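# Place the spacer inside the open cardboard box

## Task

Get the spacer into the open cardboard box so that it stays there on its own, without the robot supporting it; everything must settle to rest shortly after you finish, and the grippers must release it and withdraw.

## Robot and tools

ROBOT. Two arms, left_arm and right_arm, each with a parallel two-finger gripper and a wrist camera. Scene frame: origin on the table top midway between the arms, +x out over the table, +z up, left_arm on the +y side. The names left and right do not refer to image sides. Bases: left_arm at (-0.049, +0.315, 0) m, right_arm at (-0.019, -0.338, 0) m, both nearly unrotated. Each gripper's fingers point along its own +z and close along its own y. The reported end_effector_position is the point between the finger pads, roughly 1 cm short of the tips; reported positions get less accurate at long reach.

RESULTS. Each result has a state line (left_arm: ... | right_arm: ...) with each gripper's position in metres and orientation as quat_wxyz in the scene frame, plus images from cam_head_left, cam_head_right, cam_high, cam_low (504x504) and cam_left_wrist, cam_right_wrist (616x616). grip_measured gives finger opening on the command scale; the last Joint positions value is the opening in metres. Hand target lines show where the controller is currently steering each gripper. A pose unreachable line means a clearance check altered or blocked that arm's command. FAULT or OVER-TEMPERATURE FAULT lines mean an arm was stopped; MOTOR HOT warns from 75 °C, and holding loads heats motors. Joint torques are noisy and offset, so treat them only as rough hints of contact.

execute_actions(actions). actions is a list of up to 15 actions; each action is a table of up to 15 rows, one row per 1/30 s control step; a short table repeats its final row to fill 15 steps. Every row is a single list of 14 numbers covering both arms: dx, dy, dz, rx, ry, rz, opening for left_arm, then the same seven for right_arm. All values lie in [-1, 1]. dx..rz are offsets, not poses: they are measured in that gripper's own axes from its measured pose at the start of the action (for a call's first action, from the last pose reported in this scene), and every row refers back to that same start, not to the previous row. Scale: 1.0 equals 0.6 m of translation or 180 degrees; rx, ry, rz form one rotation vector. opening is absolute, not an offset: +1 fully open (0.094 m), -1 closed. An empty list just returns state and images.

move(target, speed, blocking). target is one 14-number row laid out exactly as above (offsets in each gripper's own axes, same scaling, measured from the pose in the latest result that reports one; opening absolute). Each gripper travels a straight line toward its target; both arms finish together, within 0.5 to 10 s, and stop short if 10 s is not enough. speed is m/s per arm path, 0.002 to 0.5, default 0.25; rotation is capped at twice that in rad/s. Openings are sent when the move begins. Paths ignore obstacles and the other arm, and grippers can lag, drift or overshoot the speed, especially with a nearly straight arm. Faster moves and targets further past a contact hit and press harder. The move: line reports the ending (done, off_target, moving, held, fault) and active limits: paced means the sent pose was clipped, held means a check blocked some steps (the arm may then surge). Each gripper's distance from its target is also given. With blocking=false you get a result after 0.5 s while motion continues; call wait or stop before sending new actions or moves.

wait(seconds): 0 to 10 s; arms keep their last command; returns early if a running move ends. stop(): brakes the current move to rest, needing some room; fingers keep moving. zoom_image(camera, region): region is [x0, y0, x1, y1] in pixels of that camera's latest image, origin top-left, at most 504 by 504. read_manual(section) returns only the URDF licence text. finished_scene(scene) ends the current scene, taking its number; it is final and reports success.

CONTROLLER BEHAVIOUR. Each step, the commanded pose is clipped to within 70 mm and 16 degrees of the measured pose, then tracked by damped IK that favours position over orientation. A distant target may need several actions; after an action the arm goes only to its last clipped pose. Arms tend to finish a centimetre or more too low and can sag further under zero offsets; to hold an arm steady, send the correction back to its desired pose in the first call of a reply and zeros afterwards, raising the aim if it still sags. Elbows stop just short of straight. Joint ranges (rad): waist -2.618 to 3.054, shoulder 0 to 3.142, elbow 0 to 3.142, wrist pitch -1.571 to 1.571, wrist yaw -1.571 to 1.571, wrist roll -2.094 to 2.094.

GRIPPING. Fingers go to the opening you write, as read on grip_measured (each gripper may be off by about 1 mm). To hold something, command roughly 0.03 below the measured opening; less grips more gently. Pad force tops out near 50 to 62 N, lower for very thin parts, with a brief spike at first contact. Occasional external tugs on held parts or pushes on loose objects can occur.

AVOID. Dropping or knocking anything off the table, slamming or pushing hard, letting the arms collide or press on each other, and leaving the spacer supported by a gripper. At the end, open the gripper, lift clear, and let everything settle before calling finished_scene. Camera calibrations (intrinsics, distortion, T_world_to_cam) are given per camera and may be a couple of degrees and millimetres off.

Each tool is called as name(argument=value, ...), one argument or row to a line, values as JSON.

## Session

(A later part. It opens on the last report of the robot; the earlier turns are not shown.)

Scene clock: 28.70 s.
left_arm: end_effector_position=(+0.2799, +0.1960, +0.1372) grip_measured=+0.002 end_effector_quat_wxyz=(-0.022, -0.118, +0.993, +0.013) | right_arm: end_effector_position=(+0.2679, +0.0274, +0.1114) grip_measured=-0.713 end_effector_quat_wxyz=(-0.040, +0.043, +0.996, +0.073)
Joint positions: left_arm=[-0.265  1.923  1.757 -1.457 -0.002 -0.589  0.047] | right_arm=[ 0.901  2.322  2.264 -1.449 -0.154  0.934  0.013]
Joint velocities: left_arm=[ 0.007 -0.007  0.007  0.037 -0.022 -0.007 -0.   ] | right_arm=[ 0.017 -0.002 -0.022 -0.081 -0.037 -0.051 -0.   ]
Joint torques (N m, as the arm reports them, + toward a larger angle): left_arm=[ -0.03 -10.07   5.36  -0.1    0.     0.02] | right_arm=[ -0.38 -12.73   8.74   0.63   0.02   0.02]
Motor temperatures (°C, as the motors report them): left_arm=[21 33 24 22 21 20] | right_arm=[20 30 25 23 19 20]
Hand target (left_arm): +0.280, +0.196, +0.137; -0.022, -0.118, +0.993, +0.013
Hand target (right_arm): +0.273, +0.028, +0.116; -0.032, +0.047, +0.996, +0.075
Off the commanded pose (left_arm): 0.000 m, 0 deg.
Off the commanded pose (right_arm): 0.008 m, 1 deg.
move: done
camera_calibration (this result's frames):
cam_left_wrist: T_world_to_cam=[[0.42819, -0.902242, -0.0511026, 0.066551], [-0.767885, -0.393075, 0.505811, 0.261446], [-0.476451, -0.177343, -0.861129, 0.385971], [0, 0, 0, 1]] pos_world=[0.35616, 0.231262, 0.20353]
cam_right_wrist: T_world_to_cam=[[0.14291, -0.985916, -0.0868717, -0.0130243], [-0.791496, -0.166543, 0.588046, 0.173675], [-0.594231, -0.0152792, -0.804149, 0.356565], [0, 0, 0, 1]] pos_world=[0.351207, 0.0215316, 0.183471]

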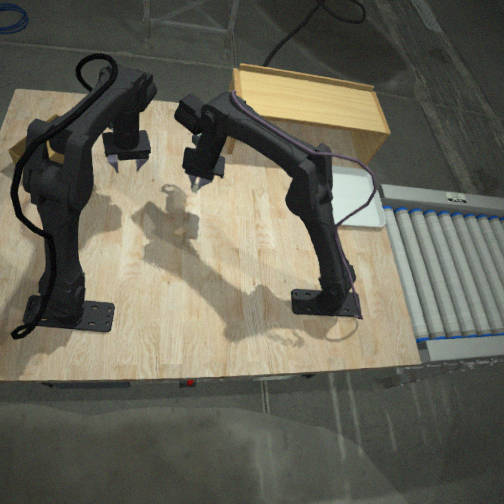

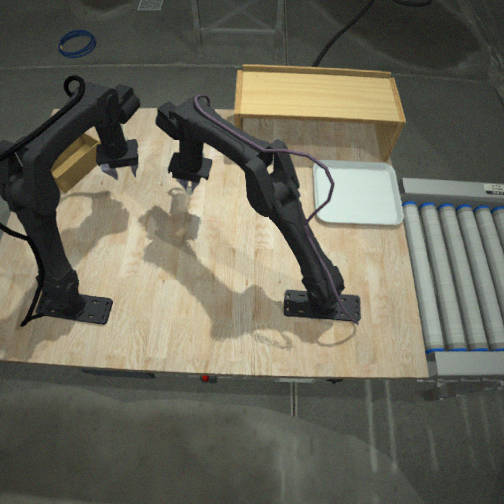

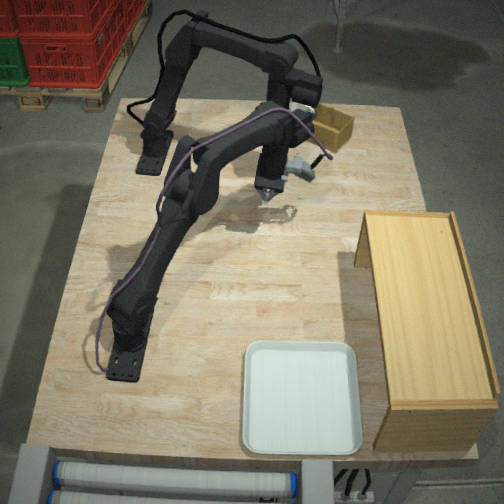

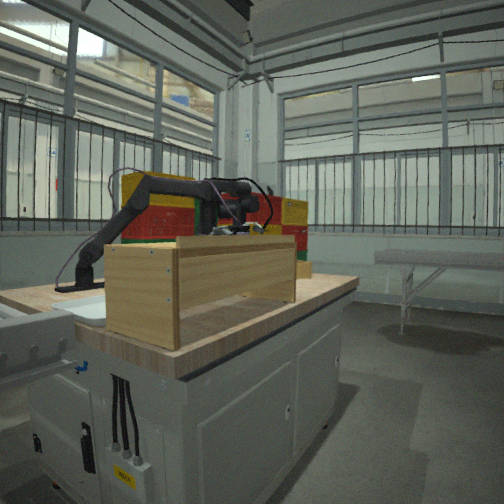

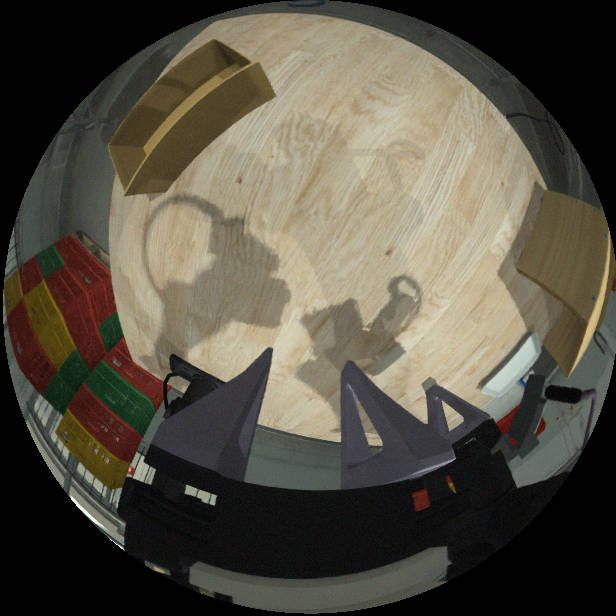

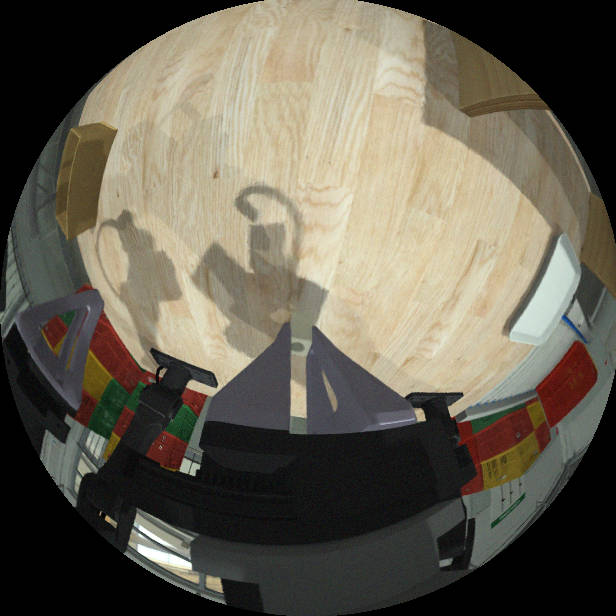

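move(
  target=[0,0,0,0,0,0,0, -0.012,-0.02,0.152,0,0,0,-1],
  speed=0.1,
)

execute_actions(
  actions=[
    [[0,0,0,0,0,0,0, 0,0,0,0,0,0,0]],
    [[0,0,0,0,0,0,0, 0,0,0,0,0,0,0]],
  ],
)

move(
  target=[0,0,0,0,0,0,0, 0,0,-0.12,0,0,0,0],
  speed=0.12,
)

move(
  target=[0,0,0,0,0,0,0, 0,-0.4,-0.05,0,0,0,0],
)

Scene clock: 34.87 s.
left_arm: end_effector_position=(+0.2799, +0.1960, +0.1372) grip_measured=+0.002 end_effector_quat_wxyz=(-0.022, -0.118, +0.993, +0.013) | right_arm: end_effector_position=(+0.2674, +0.0275, +0.0248) grip_measured=-0.713 end_effector_quat_wxyz=(-0.042, +0.043, +0.996, +0.072)
Joint positions: left_arm=[-0.265  1.923  1.757 -1.457 -0.002 -0.589  0.047] | right_arm=[ 0.901  2.322  1.919 -1.109 -0.157  0.935  0.013]
Joint velocities: left_arm=[-0.007 -0.007  0.007 -0.007 -0.022  0.081 -0.   ] | right_arm=[-0.007  0.007 -0.007  0.022 -0.007 -0.007  0.   ]
Joint torques (N m, as the arm reports them, + toward a larger angle): left_arm=[  0.02 -10.12   5.5   -0.06  -0.02   0.03] | right_arm=[  0.25 -12.92   5.68   0.9   -0.05   0.03]
Motor temperatures (°C, as the motors report them): left_arm=[21 33 24 22 21 20] | right_arm=[20 31 25 23 19 20]
Hand target (left_arm): +0.280, +0.196, +0.137; -0.022, -0.118, +0.993, +0.013
Hand target (right_arm): +0.268, +0.029, +0.019; -0.040, +0.043, +0.996, +0.073
Off the commanded pose (left_arm): 0.000 m, 0 deg.
Off the commanded pose (right_arm): 0.006 m, 0 deg.
move: done
camera_calibration (this result's frames):
cam_left_wrist: T_world_to_cam=[[0.42819, -0.902242, -0.0511026, 0.066551], [-0.767885, -0.393075, 0.505811, 0.261446], [-0.476451, -0.177343, -0.861129, 0.385971], [0, 0, 0, 1]] pos_world=[0.35616, 0.231262, 0.20353]
cam_right_wrist: T_world_to_cam=[[0.141884, -0.986147, -0.0859253, -0.0201132], [-0.788555, -0.165072, 0.592395, 0.223218], [-0.598372, -0.0162948, -0.801052, 0.287706], [0, 0, 0, 1]] pos_world=[0.351029, 0.0217006, 0.0965063]

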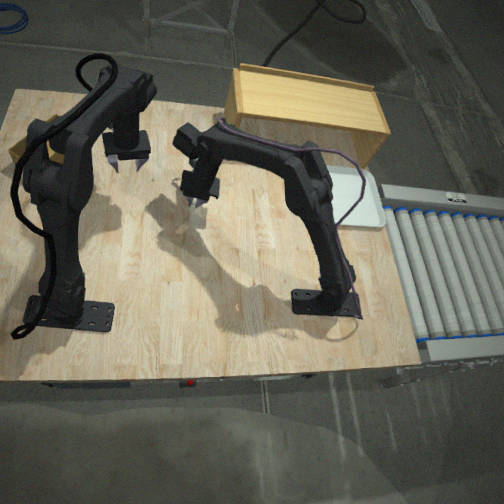

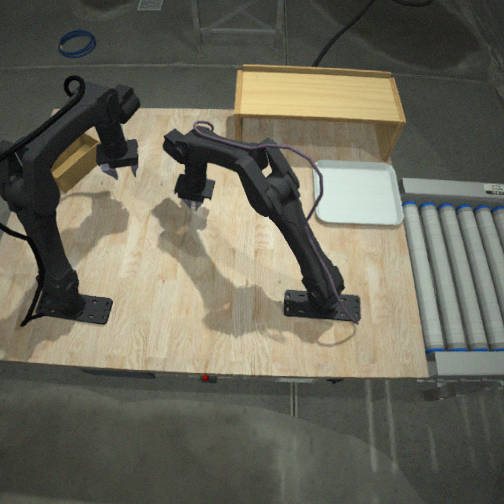

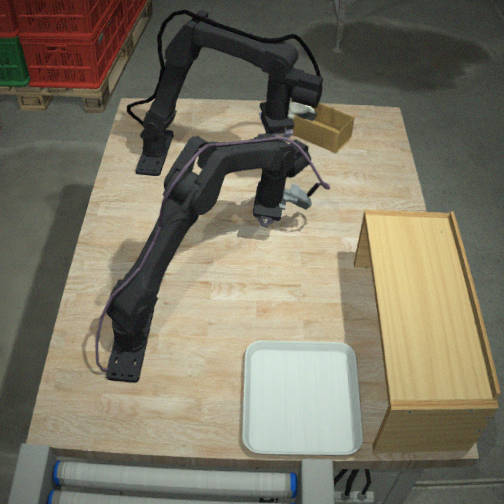

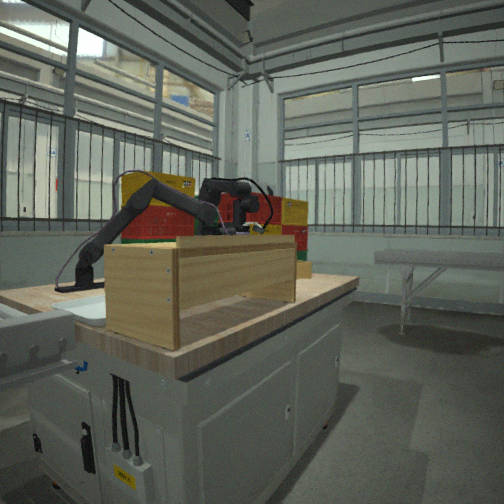

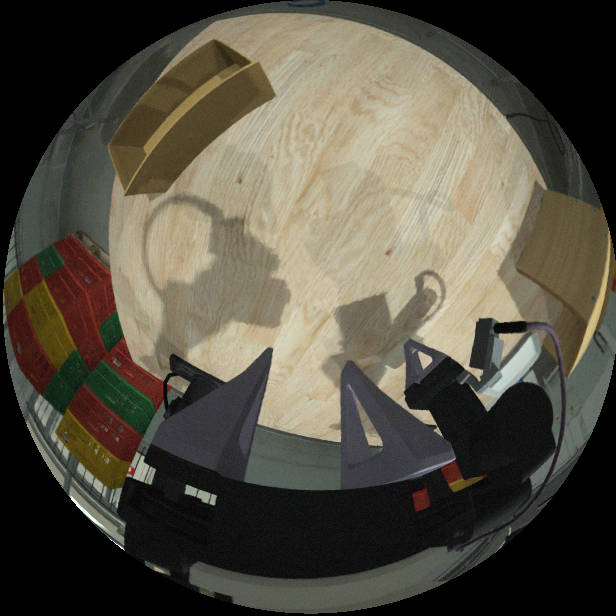

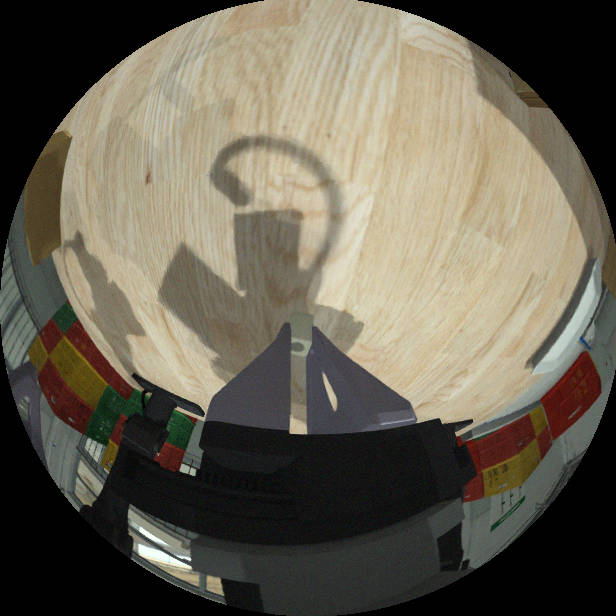

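Scene clock: 35.87 s.
left_arm: end_effector_position=(+0.2799, +0.1960, +0.1372) grip_measured=+0.002 end_effector_quat_wxyz=(-0.022, -0.118, +0.993, +0.013) | right_arm: end_effector_position=(+0.2673, +0.0275, +0.0249) grip_measured=-0.002 end_effector_quat_wxyz=(-0.042, +0.043, +0.996, +0.072)
Joint positions: left_arm=[-0.265  1.923  1.757 -1.457 -0.002 -0.589  0.047] | right_arm=[ 0.901  2.322  1.919 -1.109 -0.157  0.935  0.047]
Joint velocities: left_arm=[ 0.012 -0.007 -0.012 -0.007 -0.007  0.007  0.   ] | right_arm=[-0.007 -0.012 -0.017  0.037 -0.007 -0.051  0.001]
Joint torques (N m, as the arm reports them, + toward a larger angle): left_arm=[ -0.03 -10.09   5.26  -0.06  -0.05   0.03] | right_arm=[ -0.04 -13.28   6.66   0.66  -0.08  -0.01]
Motor temperatures (°C, as the motors report them): left_arm=[21 33 24 22 21 20] | right_arm=[20 32 25 23 19 20]
Hand target (left_arm): +0.280, +0.196, +0.137; -0.022, -0.118, +0.993, +0.013
Hand target (right_arm): +0.267, +0.028, +0.025; -0.042, +0.043, +0.996, +0.072
Off the commanded pose (left_arm): 0.000 m, 0 deg.
Off the commanded pose (right_arm): 0.000 m, 0 deg.
camera_calibration (this result's frames):
cam_left_wrist: T_world_to_cam=[[0.42819, -0.902242, -0.0511026, 0.066551], [-0.767885, -0.393075, 0.505811, 0.261446], [-0.476451, -0.177343, -0.861129, 0.385971], [0, 0, 0, 1]] pos_world=[0.35616, 0.231262, 0.20353]
cam_right_wrist: T_world_to_cam=[[0.141882, -0.986122, -0.0862154, -0.0200544], [-0.788383, -0.16524, 0.592577, 0.223133], [-0.5986, -0.0161053, -0.800886, 0.287736], [0, 0, 0, 1]] pos_world=[0.350999, 0.0217285, 0.0964916]

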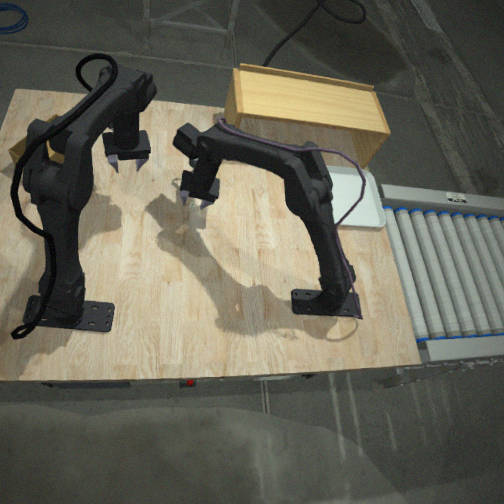

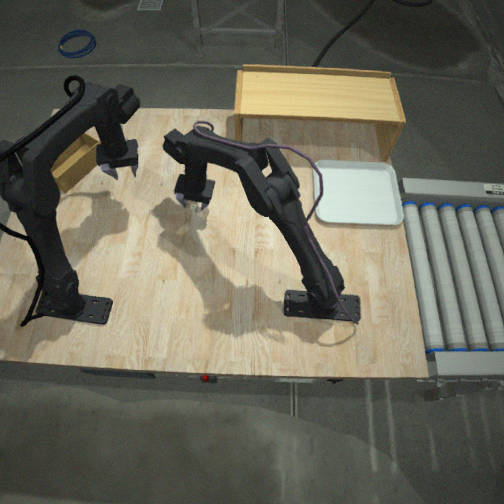

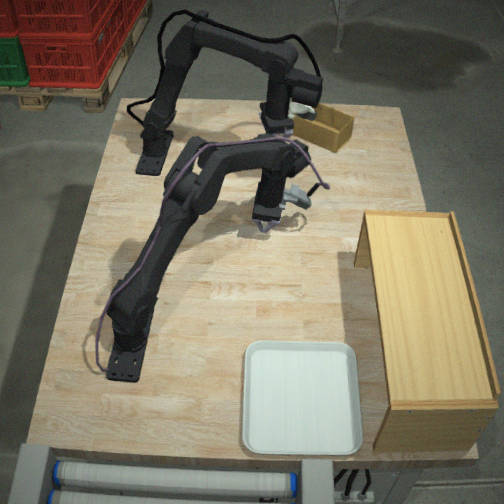

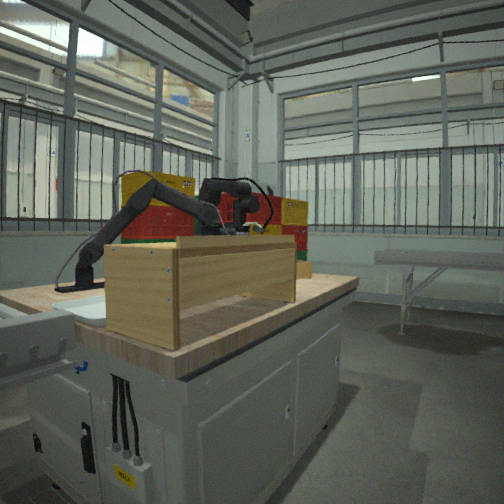

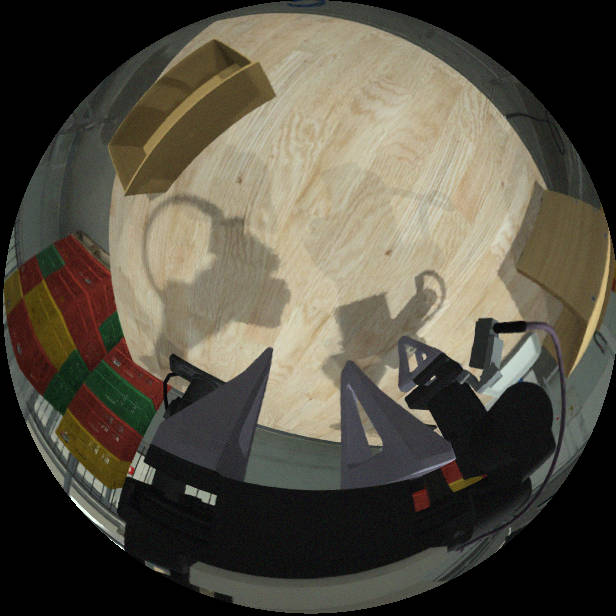

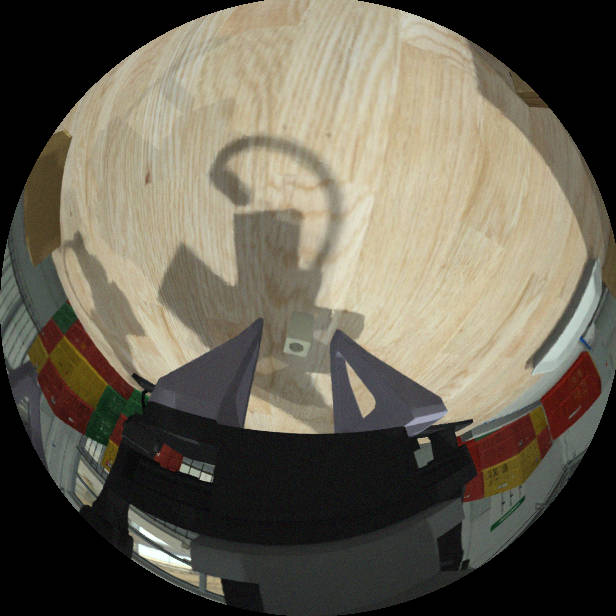

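Scene clock: 37.10 s.
left_arm: end_effector_position=(+0.2799, +0.1960, +0.1372) grip_measured=+0.002 end_effector_quat_wxyz=(-0.022, -0.118, +0.993, +0.013) | right_arm: end_effector_position=(+0.2668, +0.0160, +0.0812) grip_measured=-0.002 end_effector_quat_wxyz=(-0.053, +0.044, +0.996, +0.059)
Joint positions: left_arm=[-0.265  1.923  1.757 -1.457 -0.002 -0.589  0.047] | right_arm=[ 0.885  2.306  2.118 -1.361 -0.157  0.916  0.047]
Joint velocities: left_arm=[-0.007 -0.012 -0.002  0.022 -0.037 -0.007 -0.001] | right_arm=[-0.007 -0.022  0.007  0.037 -0.022 -0.095  0.   ]
Joint torques (N m, as the arm reports them, + toward a larger angle): left_arm=[ -0.09 -10.14   5.2   -0.1   -0.03   0.03] | right_arm=[ -0.85 -14.83   8.5    0.53  -0.08  -0.09]
Motor temperatures (°C, as the motors report them): left_arm=[21 33 24 22 21 20] | right_arm=[20 32 25 23 19 20]
Hand target (left_arm): +0.280, +0.196, +0.137; -0.022, -0.118, +0.993, +0.013
Hand target (right_arm): +0.272, +0.016, +0.096; -0.042, +0.043, +0.996, +0.072
Off the commanded pose (left_arm): 0.000 m, 0 deg.
Off the commanded pose (right_arm): 0.016 m, 2 deg.
move: off_target (right_arm)
camera_calibration (this result's frames):
cam_left_wrist: T_world_to_cam=[[0.42819, -0.902242, -0.0511026, 0.066551], [-0.767885, -0.393075, 0.505811, 0.261446], [-0.476451, -0.177343, -0.861129, 0.385971], [0, 0, 0, 1]] pos_world=[0.35616, 0.231262, 0.20353]
cam_right_wrist: T_world_to_cam=[[0.142569, -0.987747, -0.0634801, -0.0285276], [-0.774215, -0.151246, 0.614585, 0.181573], [-0.616656, -0.0384737, -0.786292, 0.336365], [0, 0, 0, 1]] pos_world=[0.352065, 0.0122254, 0.151078]

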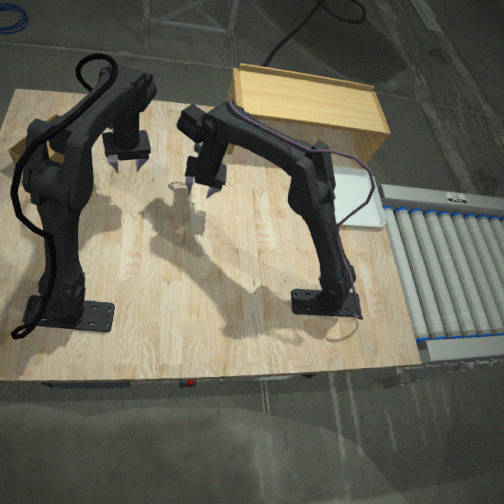

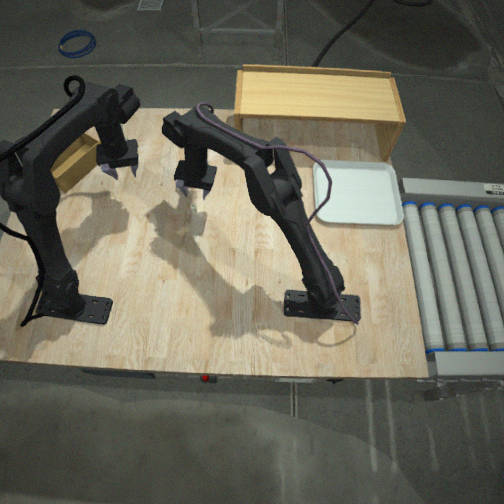

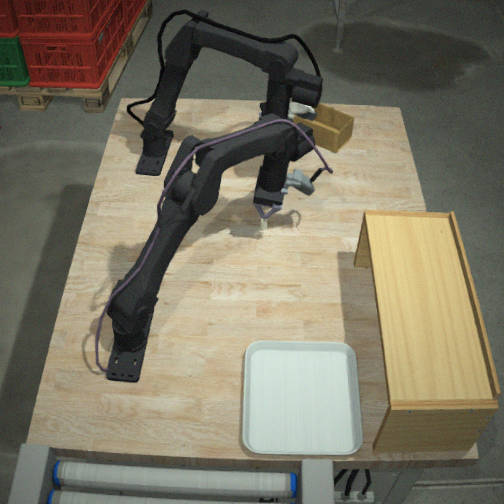

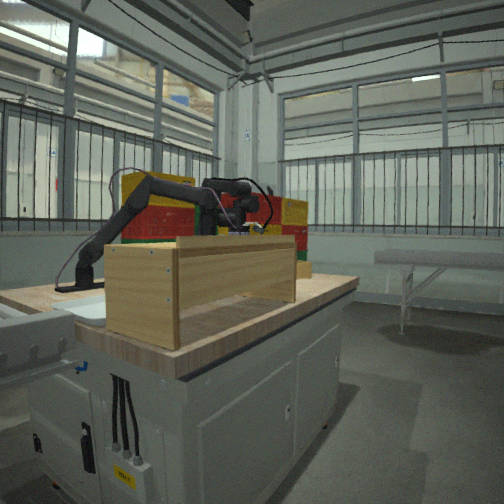

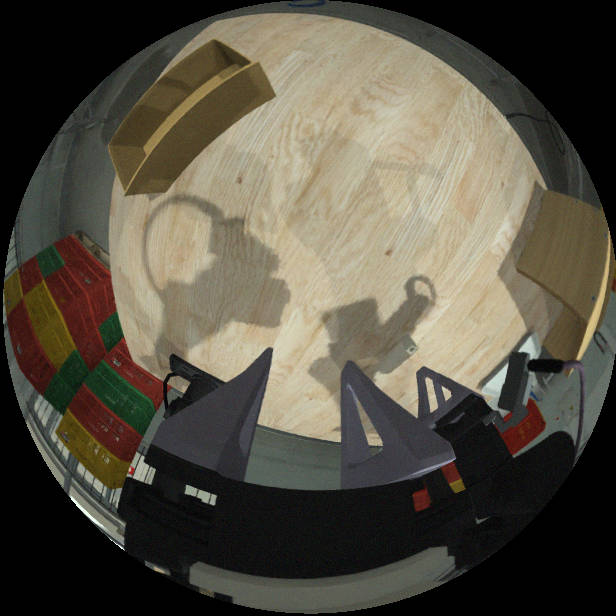

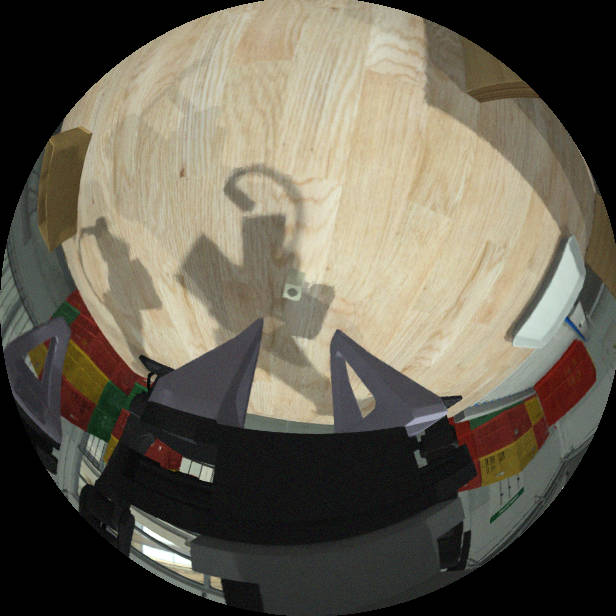

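Scene clock: 38.73 s.
left_arm: end_effector_position=(+0.2799, +0.1960, +0.1372) grip_measured=+0.002 end_effector_quat_wxyz=(-0.022, -0.118, +0.993, +0.013) | right_arm: end_effector_position=(+0.2450, -0.2249, +0.0799) grip_measured=-0.002 end_effector_quat_wxyz=(-0.067, +0.047, +0.995, +0.053)
Joint positions: left_arm=[-0.265  1.923  1.757 -1.457 -0.002 -0.589  0.047] | right_arm=[ 0.367  1.73   1.275 -1.204 -0.146  0.398  0.047]
Joint velocities: left_arm=[ 0.012 -0.027 -0.007 -0.037  0.051  0.066 -0.   ] | right_arm=[-0.002  0.007  0.007  0.051 -0.007 -0.051 -0.   ]
Joint torques (N m, as the arm reports them, + toward a larger angle): left_arm=[  0.16 -10.25   5.39  -0.08  -0.02   0.03] | right_arm=[-0.42 -9.89  5.57  0.5  -0.11 -0.09]
Motor temperatures (°C, as the motors report them): left_arm=[21 33 24 22 21 20] | right_arm=[20 32 25 23 19 20]
Hand target (left_arm): +0.280, +0.196, +0.137; -0.022, -0.118, +0.993, +0.013
Hand target (right_arm): +0.246, -0.225, +0.085; -0.055, +0.044, +0.996, +0.060
Off the commanded pose (left_arm): 0.000 m, 0 deg.
Off the commanded pose (right_arm): 0.005 m, 2 deg.
move: done
camera_calibration (this result's frames):
cam_left_wrist: T_world_to_cam=[[0.42819, -0.902242, -0.0511026, 0.066551], [-0.767885, -0.393075, 0.505811, 0.261446], [-0.476451, -0.177343, -0.861129, 0.385971], [0, 0, 0, 1]] pos_world=[0.35616, 0.231262, 0.20353]
cam_right_wrist: T_world_to_cam=[[0.135806, -0.989094, -0.0570028, -0.262564], [-0.757603, -0.140753, 0.637359, 0.125565], [-0.638431, -0.0433717, -0.768456, 0.315435], [0, 0, 0, 1]] pos_world=[0.33217, -0.228346, 0.147401]

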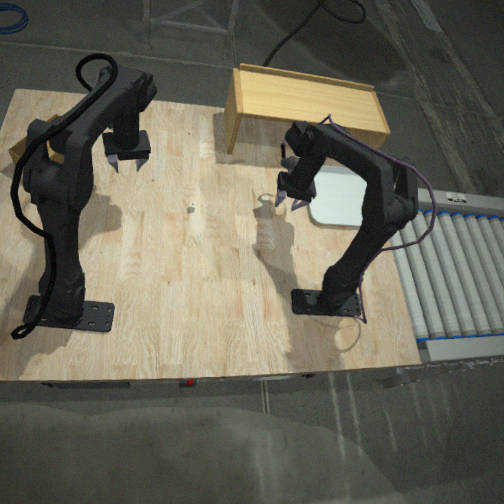

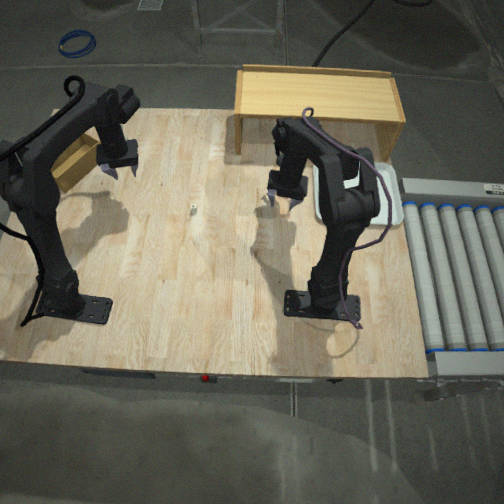

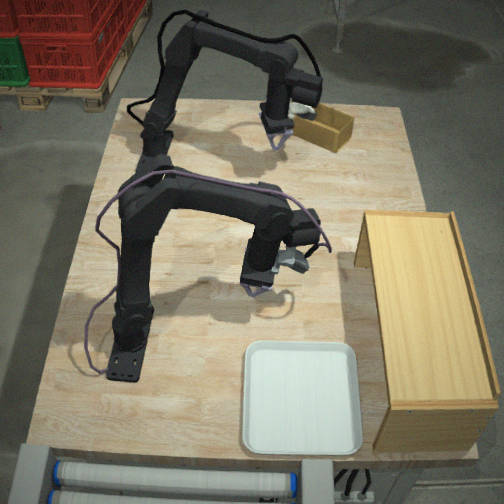

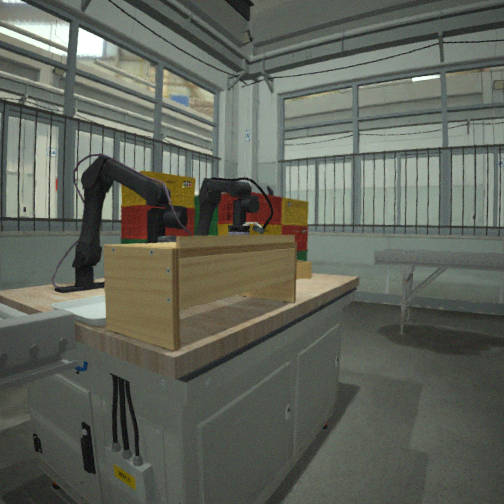

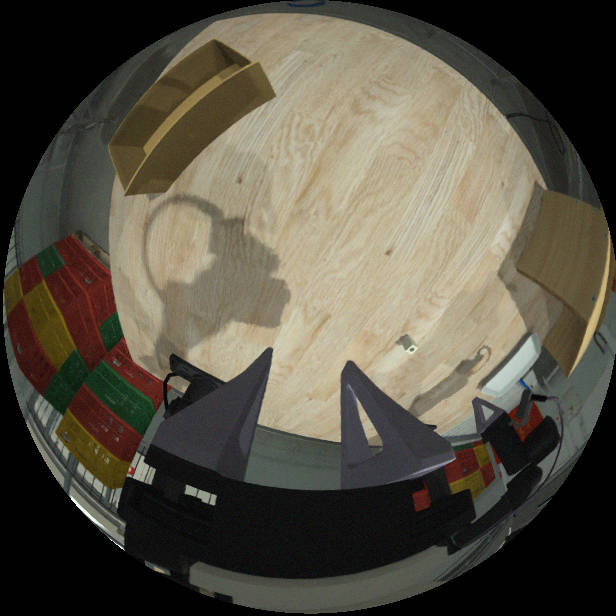

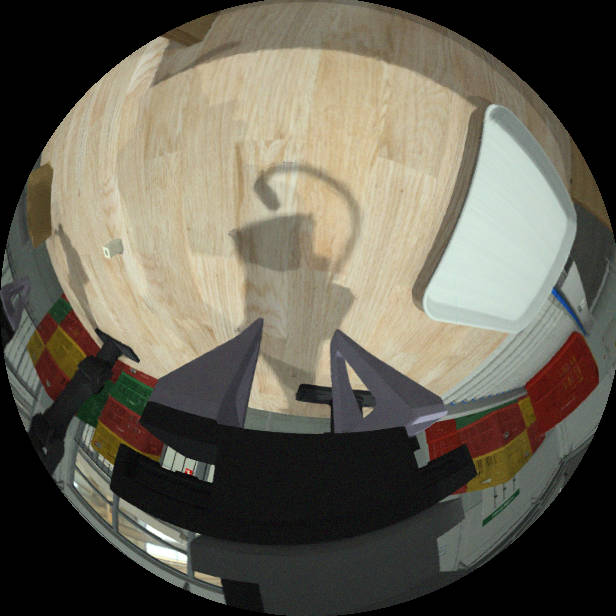

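move(
  target=[0.092,-0.293,0.107,0,0,0,0, 0,0,0,0,0,0,0],
  speed=0.2,
)

Scene clock: 43.90 s.
left_arm: end_effector_position=(+0.2604, +0.0174, +0.0590) grip_measured=+0.002 end_effector_quat_wxyz=(-0.031, -0.111, +0.993, +0.023) | right_arm: end_effector_position=(+0.2450, -0.2249, +0.0799) grip_measured=-0.002 end_effector_quat_wxyz=(-0.067, +0.046, +0.995, +0.053)
Joint positions: left_arm=[-0.675  2.302  2.028 -1.373  0.018 -0.983  0.047] | right_arm=[ 0.367  1.73   1.275 -1.204 -0.146  0.396  0.047]
Joint velocities: left_arm=[ 0.002  0.007  0.017  0.022 -0.051  0.037 -0.   ] | right_arm=[-0.002 -0.002  0.007  0.037  0.037 -0.007 -0.001]
Joint torques (N m, as the arm reports them, + toward a larger angle): left_arm=[  0.1  -13.73   7.94  -0.23  -0.07  -0.14] | right_arm=[-0.01 -7.69  6.36  0.41 -0.08  0.01]
Motor temperatures (°C, as the motors report them): left_arm=[21 33 24 22 21 20] | right_arm=[20 32 25 23 19 20]
Hand target (left_arm): +0.265, +0.016, +0.069; -0.021, -0.118, +0.993, +0.016
Hand target (right_arm): +0.245, -0.225, +0.080; -0.067, +0.047, +0.995, +0.053
Off the commanded pose (left_arm): 0.012 m, 2 deg.
Off the commanded pose (right_arm): 0.000 m, 0 deg.
move: off_target (left_arm)
camera_calibration (this result's frames):
cam_left_wrist: T_world_to_cam=[[0.413892, -0.907112, -0.0764338, -0.0849002], [-0.763167, -0.39153, 0.514081, 0.214088], [-0.496255, -0.154442, -0.854329, 0.282121], [0, 0, 0, 1]] pos_world=[0.338529, 0.0503794, 0.124476]
cam_right_wrist: T_world_to_cam=[[0.138426, -0.988714, -0.0572997, -0.263097], [-0.757419, -0.142964, 0.637085, 0.125045], [-0.638087, -0.0447889, -0.768661, 0.315049], [0, 0, 0, 1]] pos_world=[0.332159, -0.22814, 0.147426]

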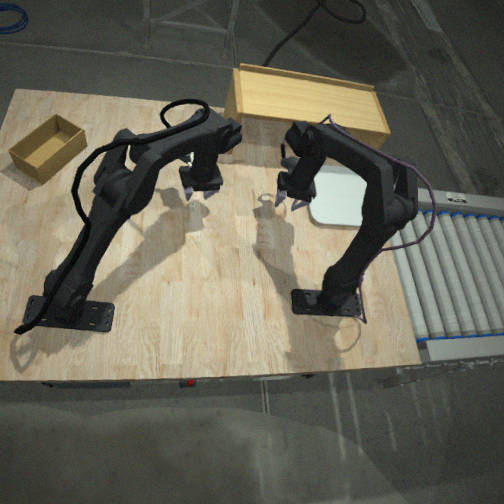

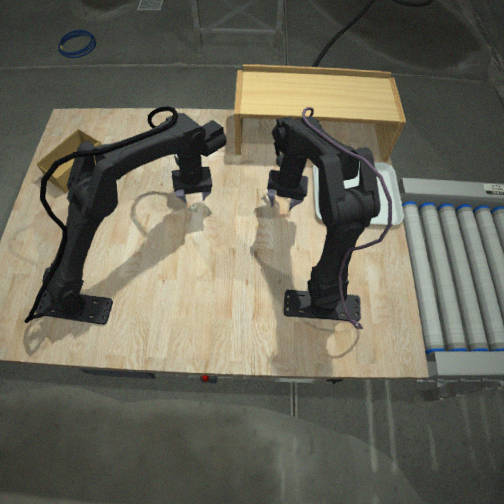

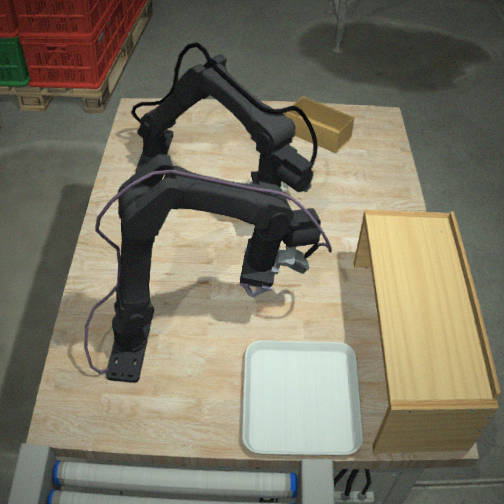

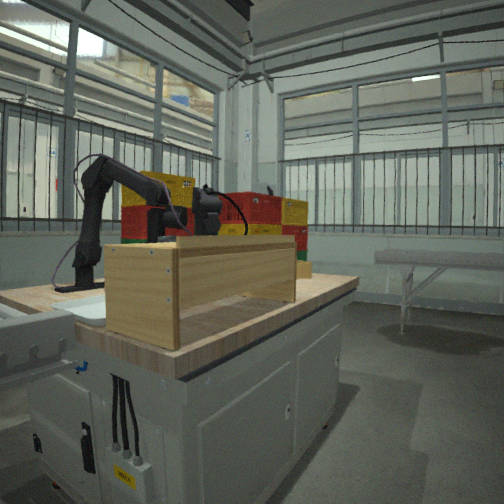

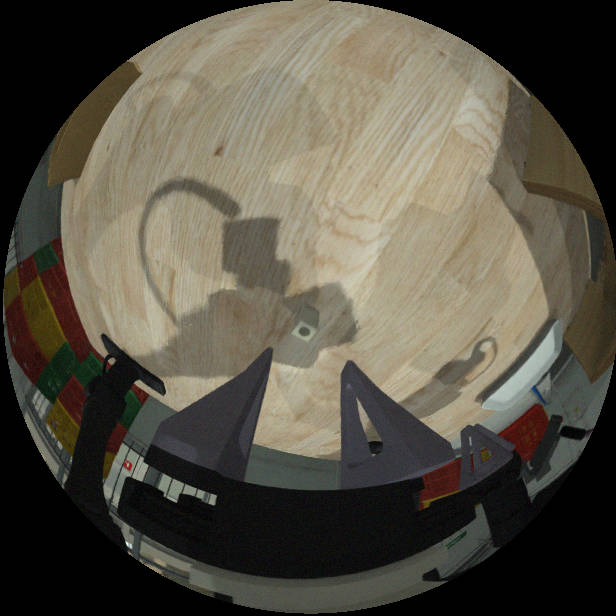

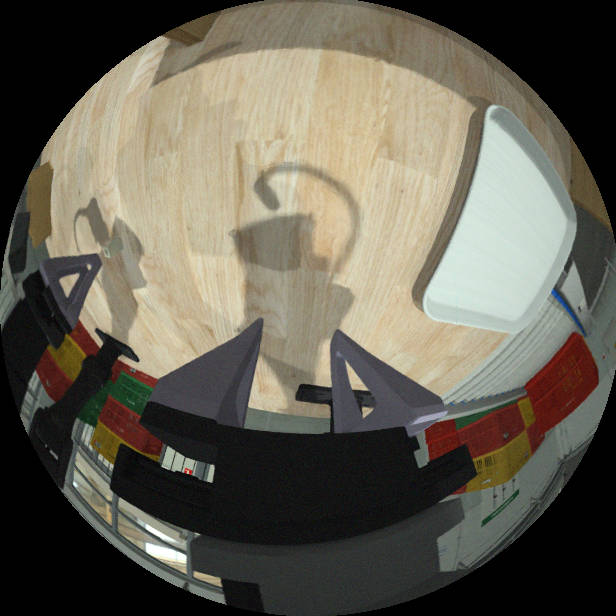

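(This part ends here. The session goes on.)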